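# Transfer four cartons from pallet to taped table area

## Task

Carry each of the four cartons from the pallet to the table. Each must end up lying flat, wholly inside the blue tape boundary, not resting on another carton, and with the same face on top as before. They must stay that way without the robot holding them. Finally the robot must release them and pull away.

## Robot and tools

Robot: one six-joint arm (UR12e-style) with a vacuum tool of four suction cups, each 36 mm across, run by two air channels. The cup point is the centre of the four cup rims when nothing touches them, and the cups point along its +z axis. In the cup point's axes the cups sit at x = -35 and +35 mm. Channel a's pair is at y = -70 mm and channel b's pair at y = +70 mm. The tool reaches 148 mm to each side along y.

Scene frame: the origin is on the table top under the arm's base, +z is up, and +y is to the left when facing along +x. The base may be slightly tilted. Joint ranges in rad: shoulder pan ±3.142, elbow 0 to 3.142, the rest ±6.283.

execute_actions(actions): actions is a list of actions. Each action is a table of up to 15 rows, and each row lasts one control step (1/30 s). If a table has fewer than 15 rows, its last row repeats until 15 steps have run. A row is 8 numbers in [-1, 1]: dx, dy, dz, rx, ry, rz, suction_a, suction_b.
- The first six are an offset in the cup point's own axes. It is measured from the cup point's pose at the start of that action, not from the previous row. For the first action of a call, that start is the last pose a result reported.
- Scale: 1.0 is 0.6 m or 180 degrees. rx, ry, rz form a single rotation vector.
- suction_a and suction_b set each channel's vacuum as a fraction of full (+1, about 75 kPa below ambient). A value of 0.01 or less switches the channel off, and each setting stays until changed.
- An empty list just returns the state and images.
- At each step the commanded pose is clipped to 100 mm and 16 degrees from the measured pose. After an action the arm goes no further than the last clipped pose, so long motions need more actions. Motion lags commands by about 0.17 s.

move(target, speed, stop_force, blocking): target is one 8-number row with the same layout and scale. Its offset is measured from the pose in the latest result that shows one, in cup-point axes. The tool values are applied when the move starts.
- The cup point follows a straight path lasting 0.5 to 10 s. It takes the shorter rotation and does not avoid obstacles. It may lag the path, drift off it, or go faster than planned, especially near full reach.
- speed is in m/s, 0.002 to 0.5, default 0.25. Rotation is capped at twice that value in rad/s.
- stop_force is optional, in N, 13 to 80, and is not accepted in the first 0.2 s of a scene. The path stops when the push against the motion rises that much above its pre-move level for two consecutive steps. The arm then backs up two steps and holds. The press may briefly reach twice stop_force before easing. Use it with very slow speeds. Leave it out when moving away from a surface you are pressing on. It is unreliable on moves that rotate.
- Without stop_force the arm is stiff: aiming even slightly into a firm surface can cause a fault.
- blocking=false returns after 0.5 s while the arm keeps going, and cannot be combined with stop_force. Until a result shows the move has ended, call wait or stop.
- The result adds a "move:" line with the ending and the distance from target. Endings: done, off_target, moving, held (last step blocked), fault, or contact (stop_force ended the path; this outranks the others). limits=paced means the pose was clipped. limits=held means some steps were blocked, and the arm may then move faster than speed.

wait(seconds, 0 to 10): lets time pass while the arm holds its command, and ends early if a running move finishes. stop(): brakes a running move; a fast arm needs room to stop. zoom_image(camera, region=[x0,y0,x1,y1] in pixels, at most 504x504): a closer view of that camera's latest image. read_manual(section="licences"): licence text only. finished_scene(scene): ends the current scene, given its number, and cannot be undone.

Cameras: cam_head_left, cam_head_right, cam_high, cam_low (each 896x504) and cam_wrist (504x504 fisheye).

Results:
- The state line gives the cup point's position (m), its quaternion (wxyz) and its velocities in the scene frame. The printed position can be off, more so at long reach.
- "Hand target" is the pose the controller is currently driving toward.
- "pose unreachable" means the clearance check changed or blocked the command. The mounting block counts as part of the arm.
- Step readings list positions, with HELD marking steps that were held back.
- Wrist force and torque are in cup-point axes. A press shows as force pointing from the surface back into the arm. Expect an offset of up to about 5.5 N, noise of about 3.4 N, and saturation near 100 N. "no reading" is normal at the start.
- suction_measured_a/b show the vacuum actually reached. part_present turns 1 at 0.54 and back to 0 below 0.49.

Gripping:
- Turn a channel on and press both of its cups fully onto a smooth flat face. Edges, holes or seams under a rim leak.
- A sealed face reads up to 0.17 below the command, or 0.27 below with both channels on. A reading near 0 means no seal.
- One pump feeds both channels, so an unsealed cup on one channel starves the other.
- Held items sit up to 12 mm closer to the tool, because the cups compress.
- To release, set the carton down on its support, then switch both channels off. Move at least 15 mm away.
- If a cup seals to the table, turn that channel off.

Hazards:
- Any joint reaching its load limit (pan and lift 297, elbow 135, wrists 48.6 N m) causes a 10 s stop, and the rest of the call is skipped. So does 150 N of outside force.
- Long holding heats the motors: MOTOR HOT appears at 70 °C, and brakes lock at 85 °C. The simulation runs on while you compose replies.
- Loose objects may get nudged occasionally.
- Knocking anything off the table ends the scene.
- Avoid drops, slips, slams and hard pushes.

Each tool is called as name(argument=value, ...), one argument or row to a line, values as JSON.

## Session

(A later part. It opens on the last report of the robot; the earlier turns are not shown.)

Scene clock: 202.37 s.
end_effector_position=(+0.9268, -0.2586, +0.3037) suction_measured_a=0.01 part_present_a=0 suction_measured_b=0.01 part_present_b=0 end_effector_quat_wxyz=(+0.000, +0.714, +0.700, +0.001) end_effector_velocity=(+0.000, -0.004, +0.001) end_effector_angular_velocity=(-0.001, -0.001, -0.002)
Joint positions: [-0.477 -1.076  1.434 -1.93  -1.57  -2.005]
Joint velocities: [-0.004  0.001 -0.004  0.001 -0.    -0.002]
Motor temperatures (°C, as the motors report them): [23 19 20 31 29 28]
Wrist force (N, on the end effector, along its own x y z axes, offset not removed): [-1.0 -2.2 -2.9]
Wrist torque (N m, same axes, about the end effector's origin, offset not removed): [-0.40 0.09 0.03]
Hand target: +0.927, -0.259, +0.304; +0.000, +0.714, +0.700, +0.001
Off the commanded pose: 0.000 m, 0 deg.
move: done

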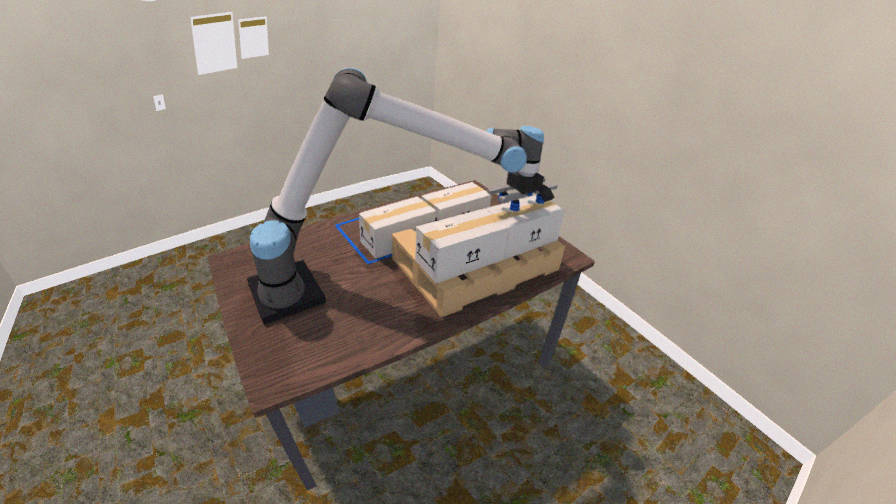

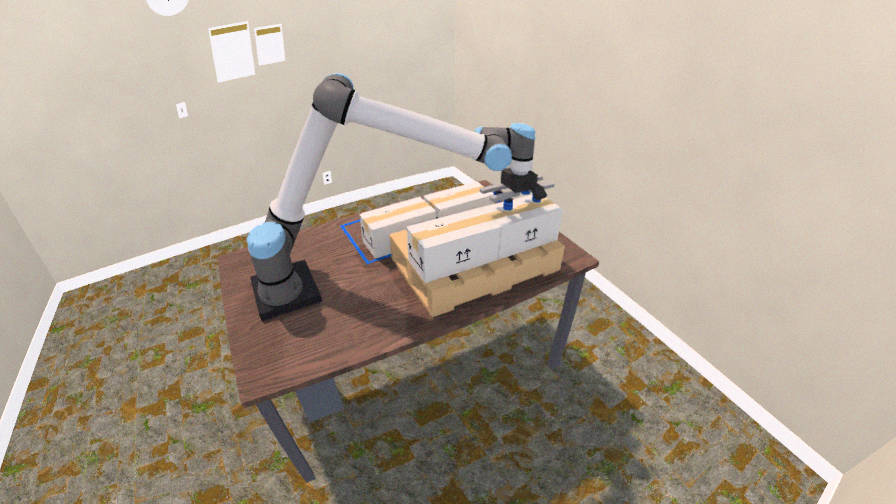

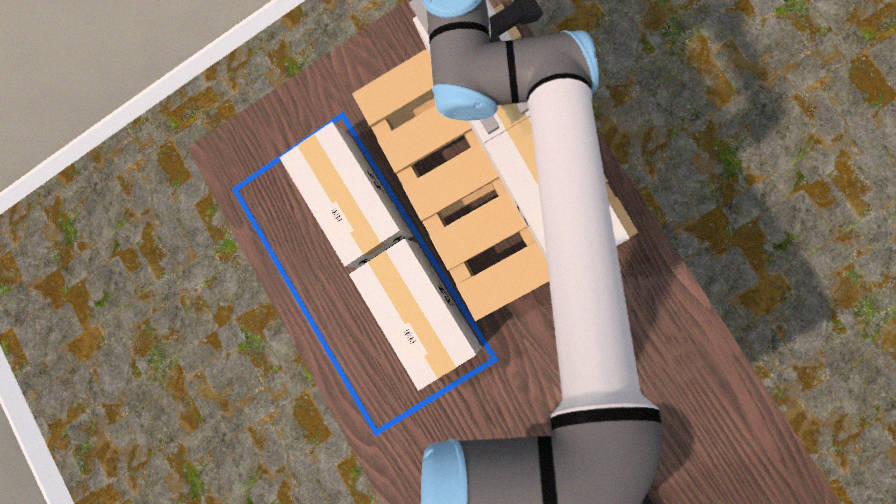

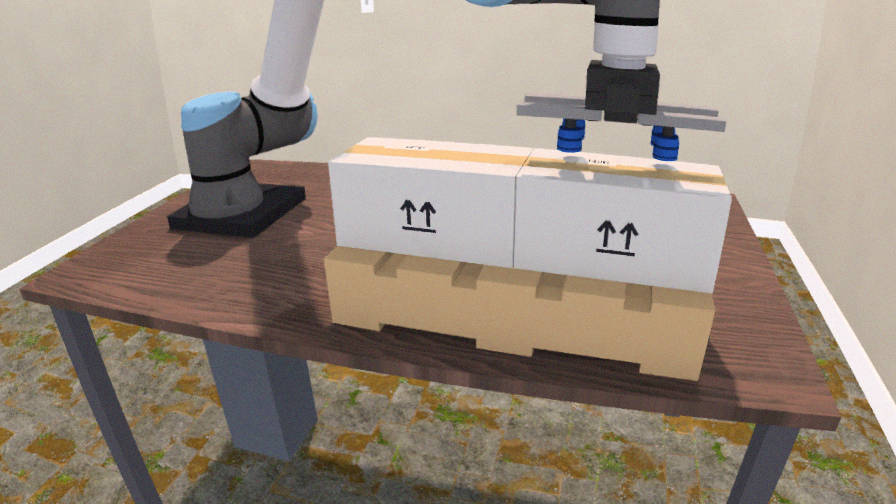

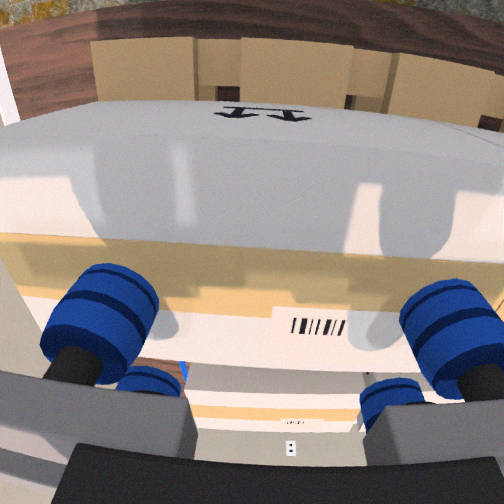

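move(
  target=[-0.004,0,0.066,0,0,0,0,0],
  speed=0.05,
)

execute_actions(
  actions=[
    [[0,0,0,0,0,0,1,1]],
    [[0,0,-0.005,0,0,0,1,1]],
  ],
)

Scene clock: 211.17 s.
end_effector_position=(+0.9268, -0.2610, +0.2645) suction_measured_a=0.01 part_present_a=0 suction_measured_b=0.01 part_present_b=0 end_effector_quat_wxyz=(+0.000, +0.714, +0.700, +0.001) end_effector_velocity=(+0.000, +0.001, -0.002) end_effector_angular_velocity=(-0.000, -0.000, +0.001)
Joint positions: [-0.48  -1.051  1.469 -1.99  -1.57  -2.008]
Joint velocities: [ 0.001  0.001  0.002 -0.004 -0.    -0.   ]
Motor temperatures (°C, as the motors report them): [23 19 20 31 29 28]
Wrist force (N, on the end effector, along its own x y z axes, offset not removed): [6.6 -6.7 -38.4]
Wrist torque (N m, same axes, about the end effector's origin, offset not removed): [-0.70 -0.41 0.11]
Hand target: +0.927, -0.261, +0.264; +0.000, +0.714, +0.700, +0.001
Off the commanded pose: 0.000 m, 0 deg.
move: done

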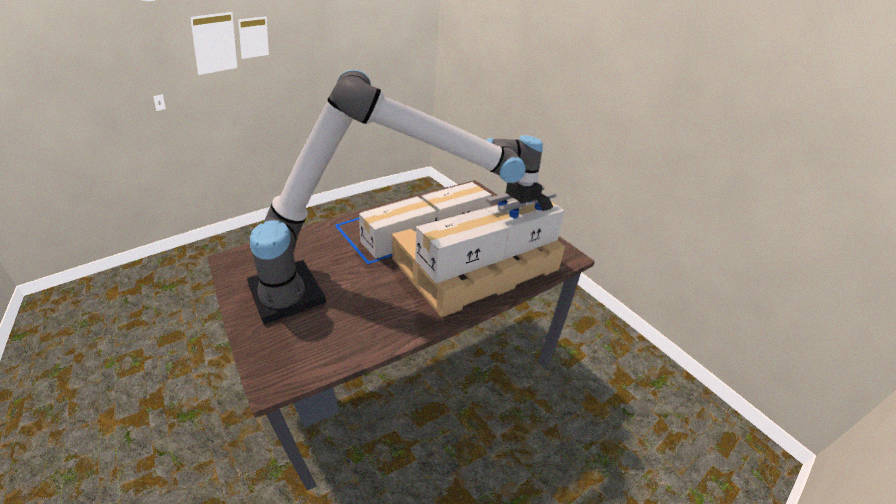

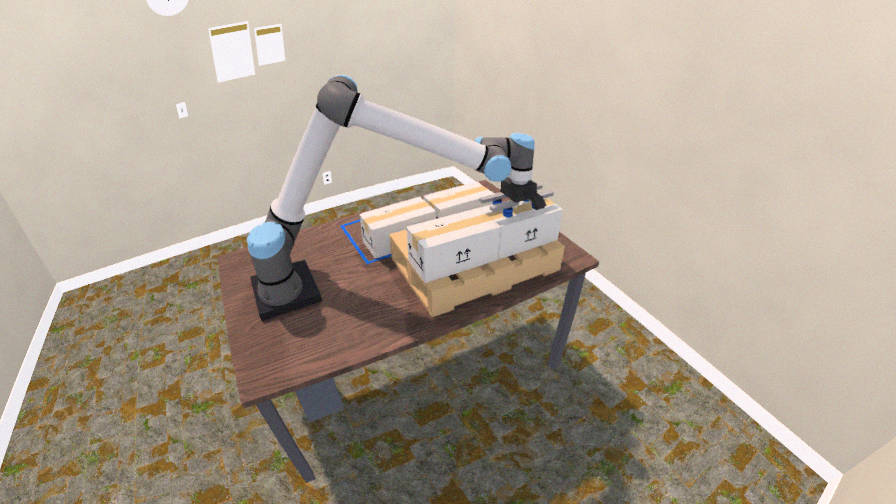

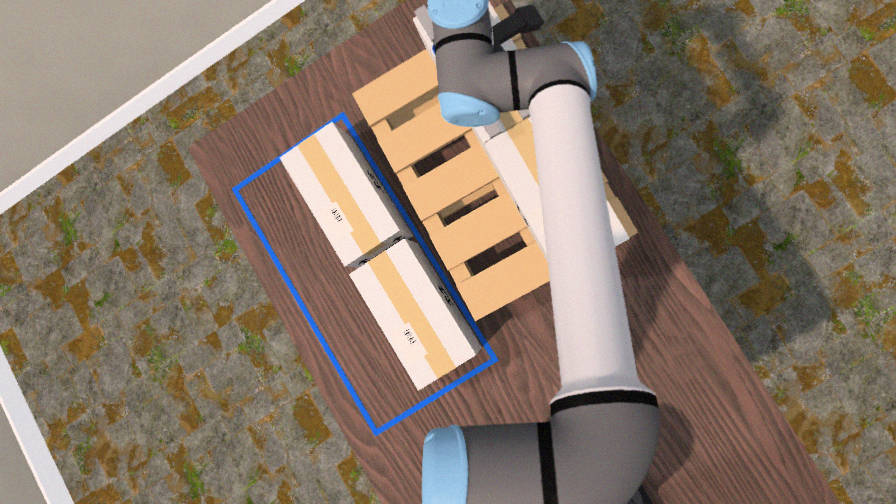

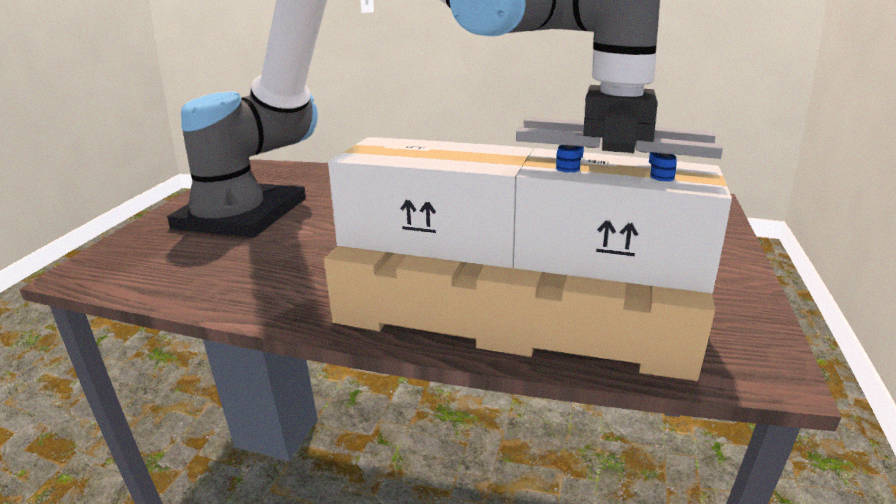

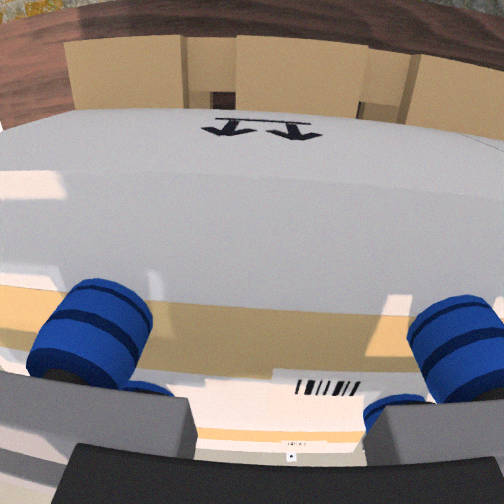

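Scene clock: 212.17 s.
end_effector_position=(+0.9267, -0.2610, +0.2671) suction_measured_a=0.62 part_present_a=1 suction_measured_b=0.62 part_present_b=1 end_effector_quat_wxyz=(+0.000, +0.714, +0.700, +0.001) end_effector_velocity=(-0.000, -0.000, +0.001) end_effector_angular_velocity=(-0.001, -0.000, +0.000)
Joint positions: [-0.48  -1.053  1.467 -1.986 -1.57  -2.008]
Joint velocities: [ 0.    -0.001 -0.001  0.001 -0.     0.   ]
Motor temperatures (°C, as the motors report them): [23 19 20 31 29 28]
Wrist force (N, on the end effector, along its own x y z axes, offset not removed): [1.1 1.7 17.4]
Wrist torque (N m, same axes, about the end effector's origin, offset not removed): [-0.11 0.13 0.13]
Hand target: +0.927, -0.261, +0.267; +0.000, +0.714, +0.700, +0.001
Off the commanded pose: 0.000 m, 0 deg.
Step readings (end_effector_position; steps 1 to 15: 1st action; 16 to 30: 2nd action):
0: (+0.9268, -0.2610, +0.2645)
1: (+0.9268, -0.2610, +0.2644)
2: (+0.9267, -0.2609, +0.2643)
4: (+0.9267, -0.2609, +0.2641)
8: (+0.9266, -0.2609, +0.2640)
15: (+0.9267, -0.2610, +0.2642)
16: (+0.9267, -0.2610, +0.2643)
17: (+0.9267, -0.2610, +0.2646)
19: (+0.9267, -0.2610, +0.2656)
23: (+0.9267, -0.2610, +0.2666)
30: end_effector_position above

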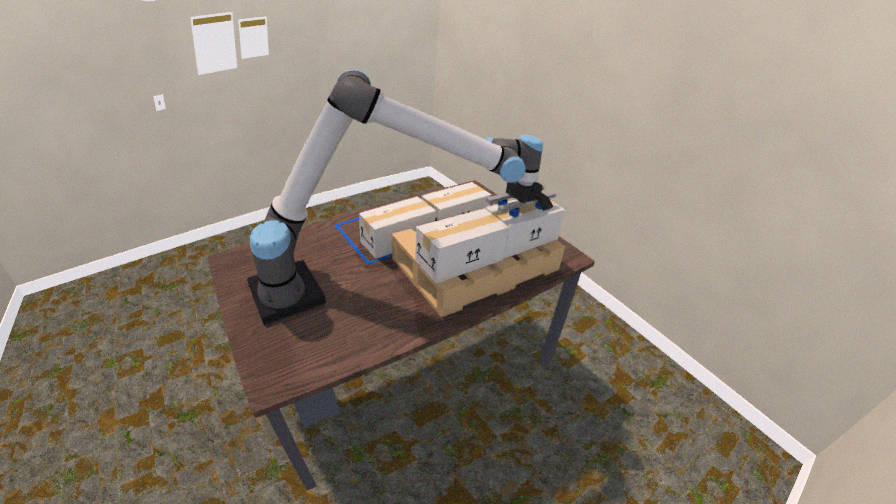

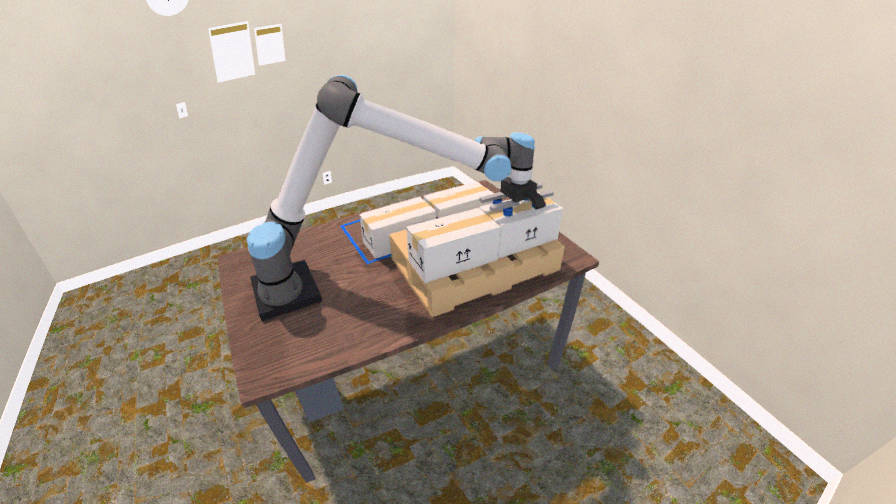

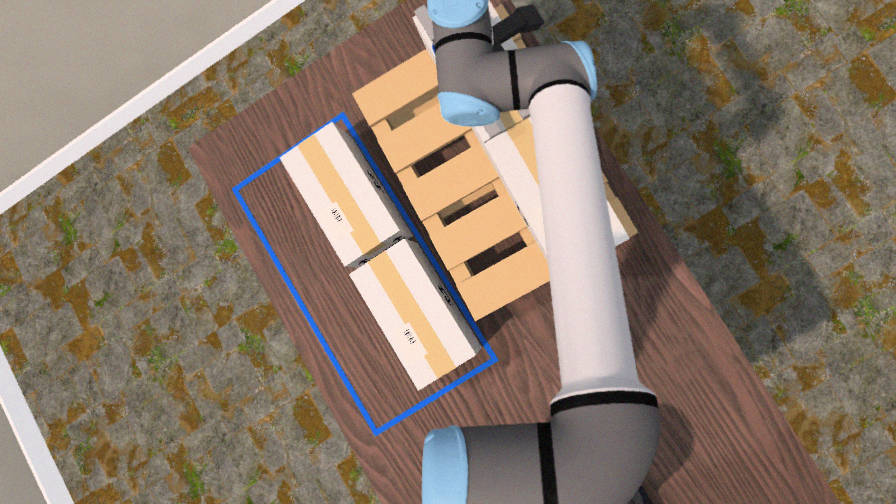

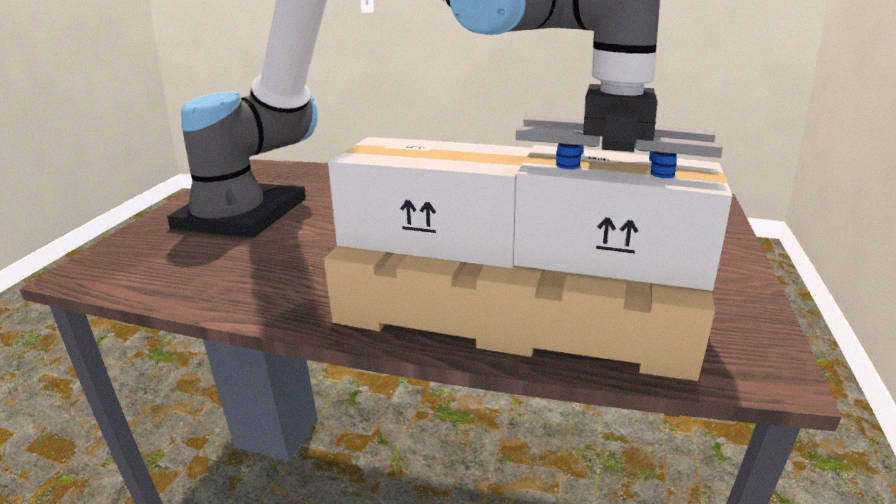

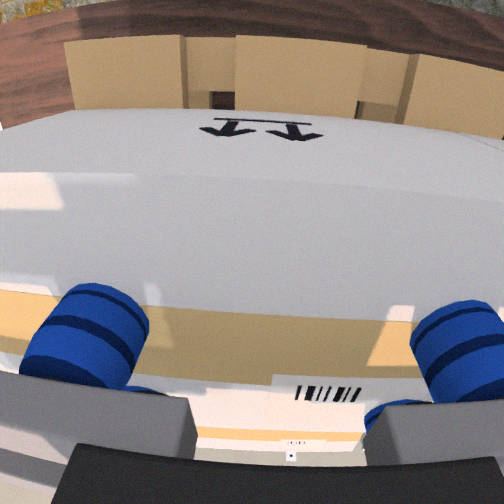

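move(
  target=[0.03,0.012,-0.085,0,0,0,1,1],
  speed=0.15,
)

move(
  target=[0.923,-0.091,0,0,0,-0.0206,1,1],
  speed=0.35,
)

move(
  target=[0,0,0.28,0,0,0,1,1],
  speed=0.15,
)

Scene clock: 224.57 s.
end_effector_position=(+0.9342, -0.2433, +0.3178) suction_measured_a=0.64 part_present_a=1 suction_measured_b=0.64 part_present_b=1 end_effector_quat_wxyz=(+0.000, +0.714, +0.700, +0.001) end_effector_velocity=(+0.001, +0.001, +0.003) end_effector_angular_velocity=(-0.000, -0.001, +0.001)
Joint positions: [-0.459 -1.079  1.412 -1.905 -1.57  -1.987]
Joint velocities: [ 0.002 -0.002 -0.003  0.004  0.     0.001]
Motor temperatures (°C, as the motors report them): [23 19 20 31 29 28]
Wrist force (N, on the end effector, along its own x y z axes, offset not removed): [-0.4 -1.4 13.9]
Wrist torque (N m, same axes, about the end effector's origin, offset not removed): [-0.51 0.39 0.17]
Hand target: +0.934, -0.243, +0.318; +0.000, +0.714, +0.700, +0.001
Off the commanded pose: 0.000 m, 0 deg.
move: done

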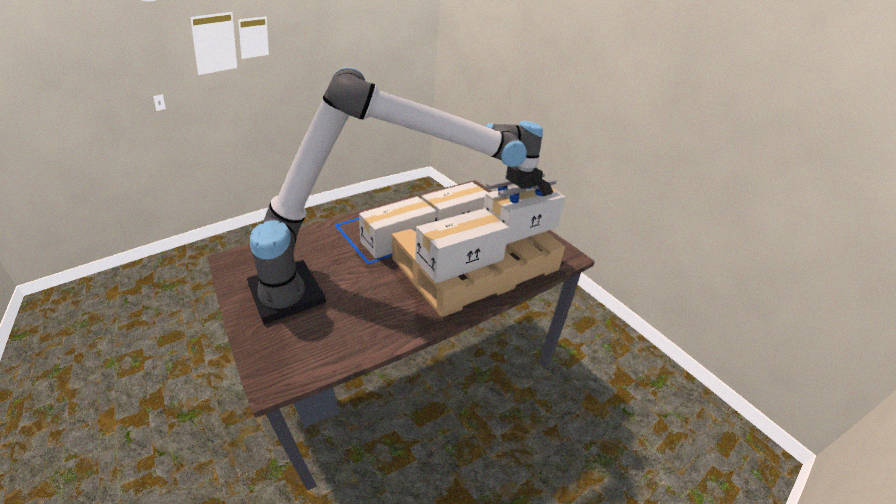

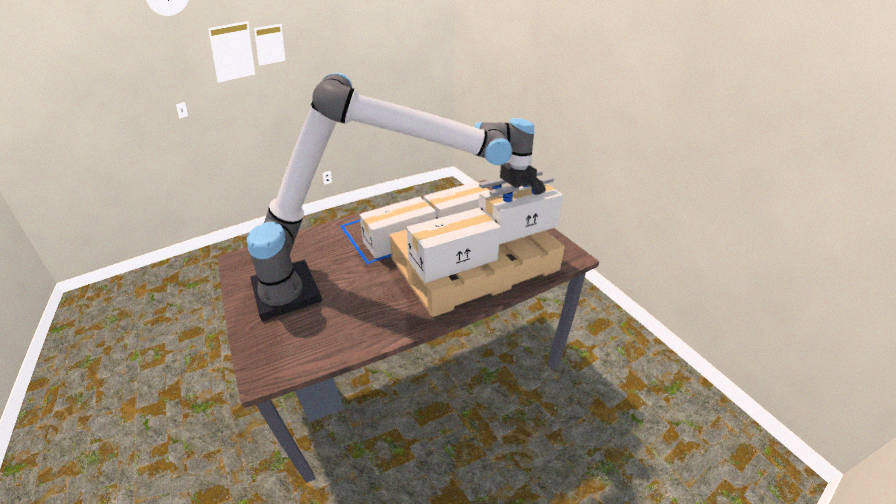

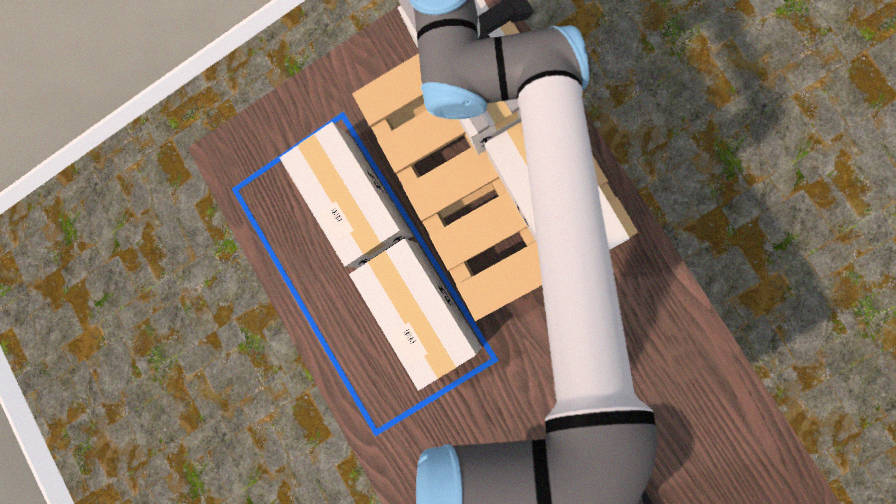

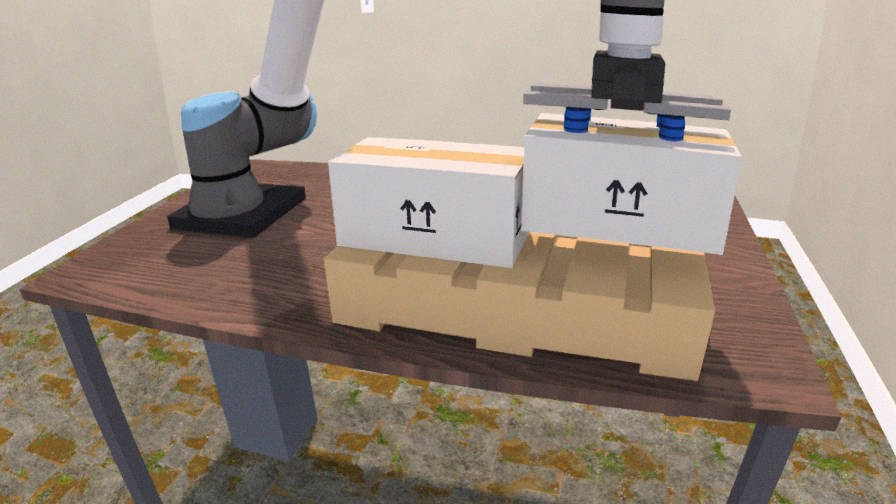

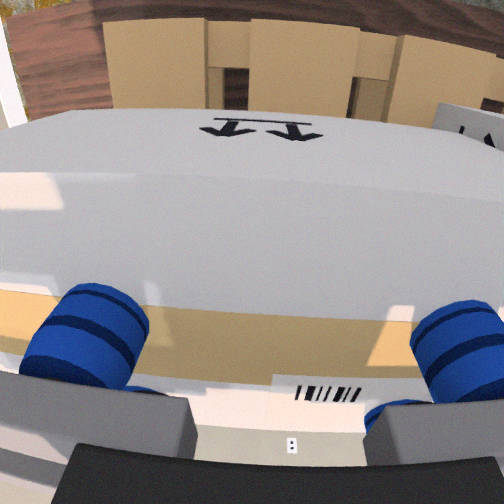

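Scene clock: 226.90 s.
end_effector_position=(+0.8904, +0.3109, +0.3184) suction_measured_a=0.64 part_present_a=1 suction_measured_b=0.64 part_present_b=1 end_effector_quat_wxyz=(+0.000, +0.691, +0.723, +0.001) end_effector_velocity=(+0.000, +0.002, +0.000) end_effector_angular_velocity=(-0.001, -0.000, -0.001)
Joint positions: [ 0.127 -1.114  1.465 -1.924 -1.57  -1.466]
Joint velocities: [ 0.002  0.001 -0.002  0.001 -0.001  0.003]
Motor temperatures (°C, as the motors report them): [23 19 20 31 29 28]
Wrist force (N, on the end effector, along its own x y z axes, offset not removed): [2.0 0.0 20.1]
Wrist torque (N m, same axes, about the end effector's origin, offset not removed): [-0.34 0.04 0.08]
Hand target: +0.890, +0.311, +0.318; +0.000, +0.691, +0.723, +0.001
Off the commanded pose: 0.001 m, 0 deg.
move: done

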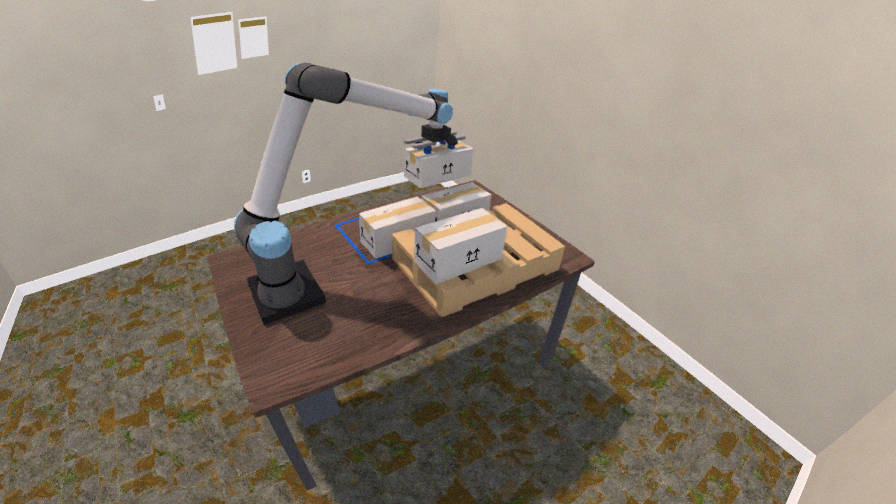

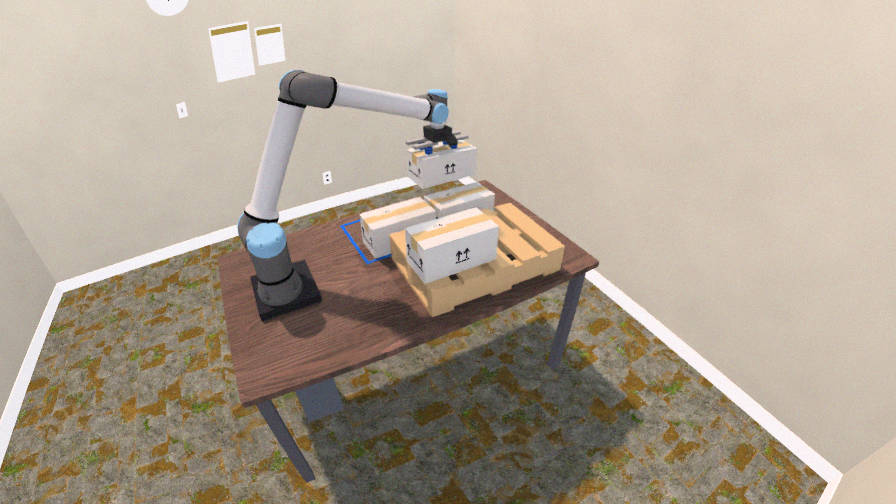

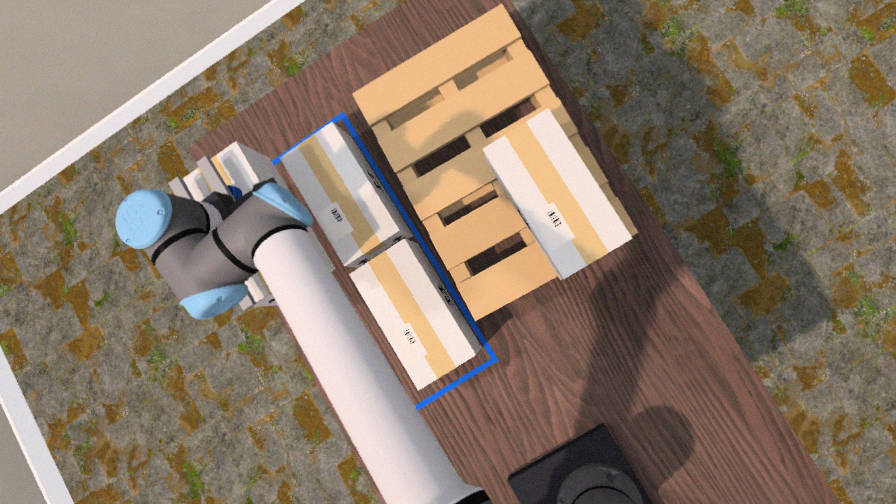

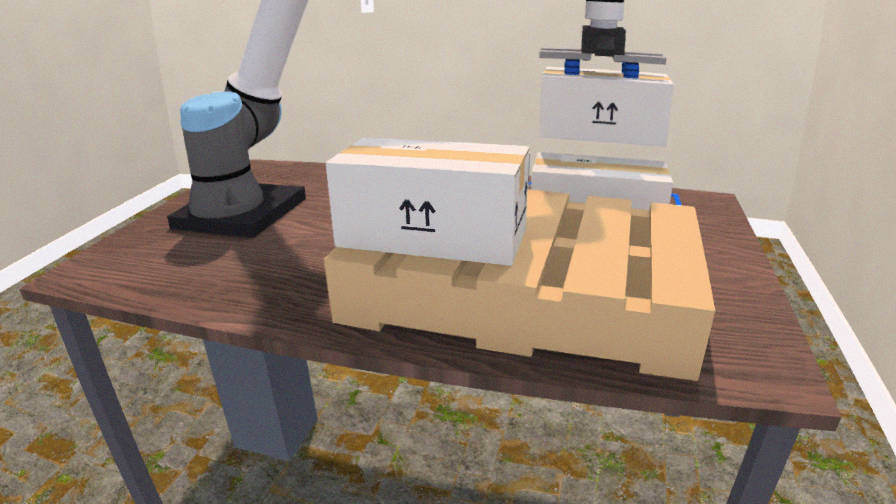

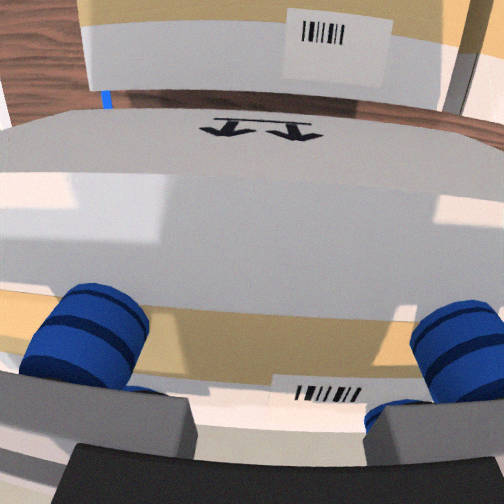

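Scene clock: 228.63 s.
end_effector_position=(+0.8905, +0.3111, +0.1507) suction_measured_a=0.64 part_present_a=1 suction_measured_b=0.64 part_present_b=1 end_effector_quat_wxyz=(+0.000, +0.691, +0.723, +0.001) end_effector_velocity=(+0.001, -0.001, -0.002) end_effector_angular_velocity=(-0.000, -0.001, -0.001)
Joint positions: [ 0.127 -0.988  1.594 -2.179 -1.571 -1.466]
Joint velocities: [-0.001  0.003  0.001 -0.004 -0.     0.   ]
Motor temperatures (°C, as the motors report them): [23 19 20 31 29 28]
Wrist force (N, on the end effector, along its own x y z axes, offset not removed): [0.4 -3.7 19.9]
Wrist torque (N m, same axes, about the end effector's origin, offset not removed): [-0.88 0.21 0.15]
Hand target: +0.890, +0.311, +0.150; +0.000, +0.691, +0.723, +0.001
Off the commanded pose: 0.000 m, 0 deg.
move: done

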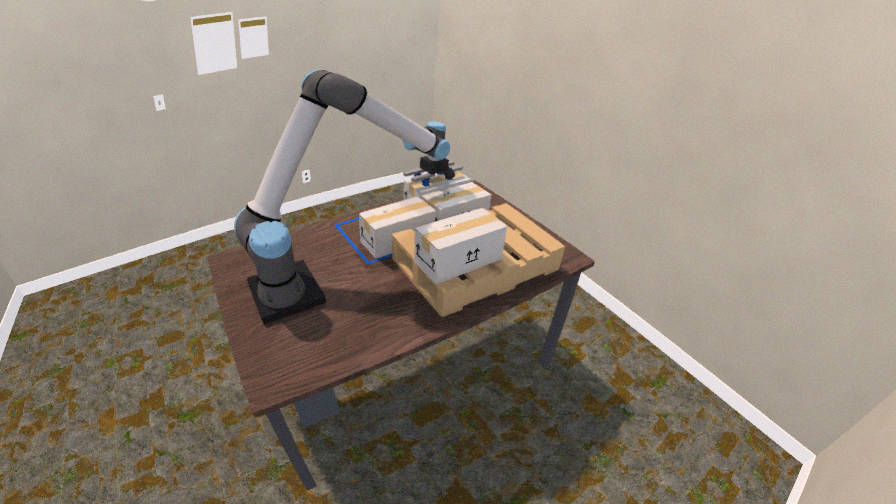

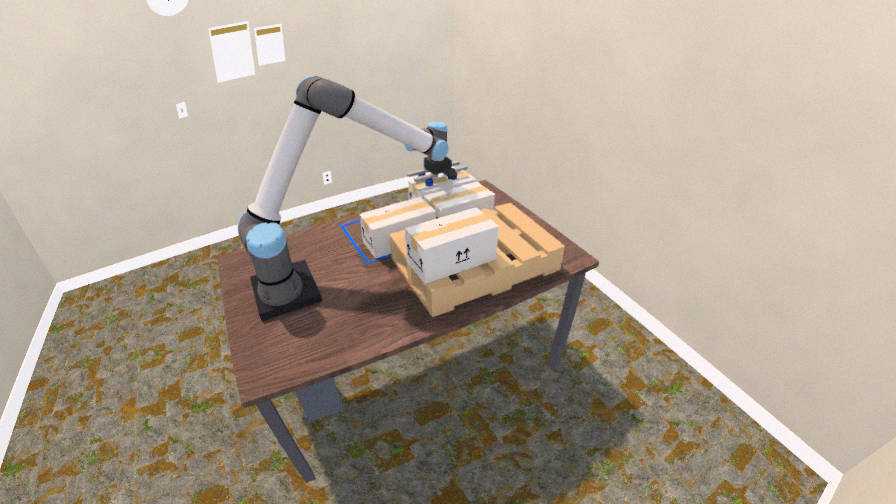

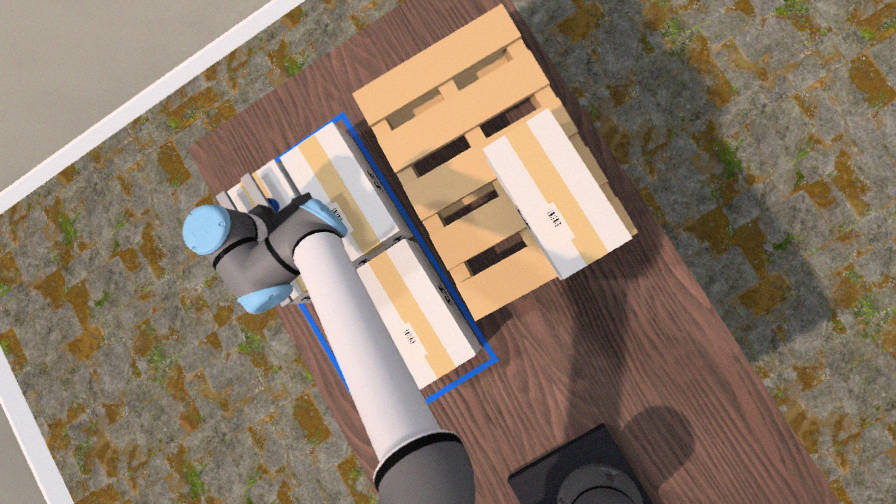

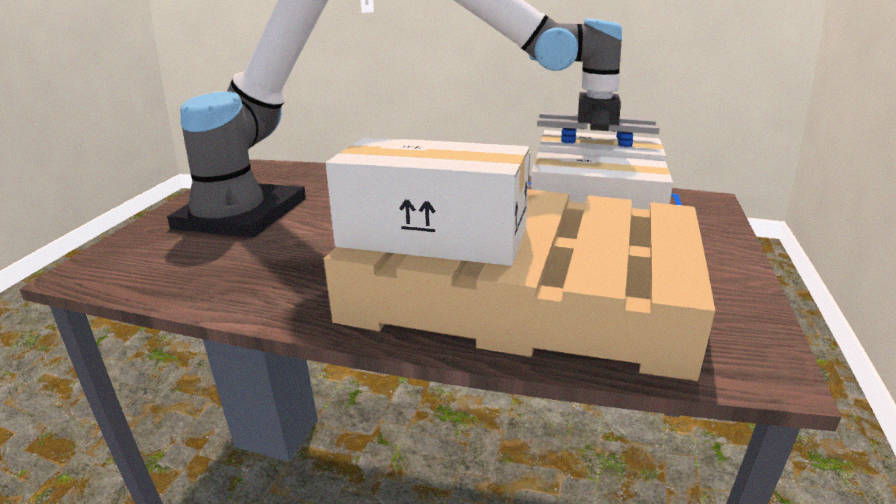

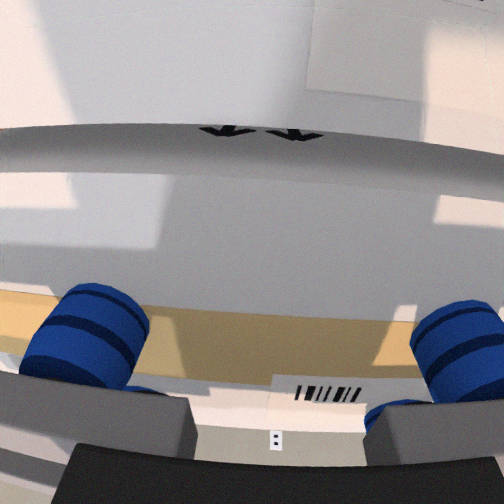

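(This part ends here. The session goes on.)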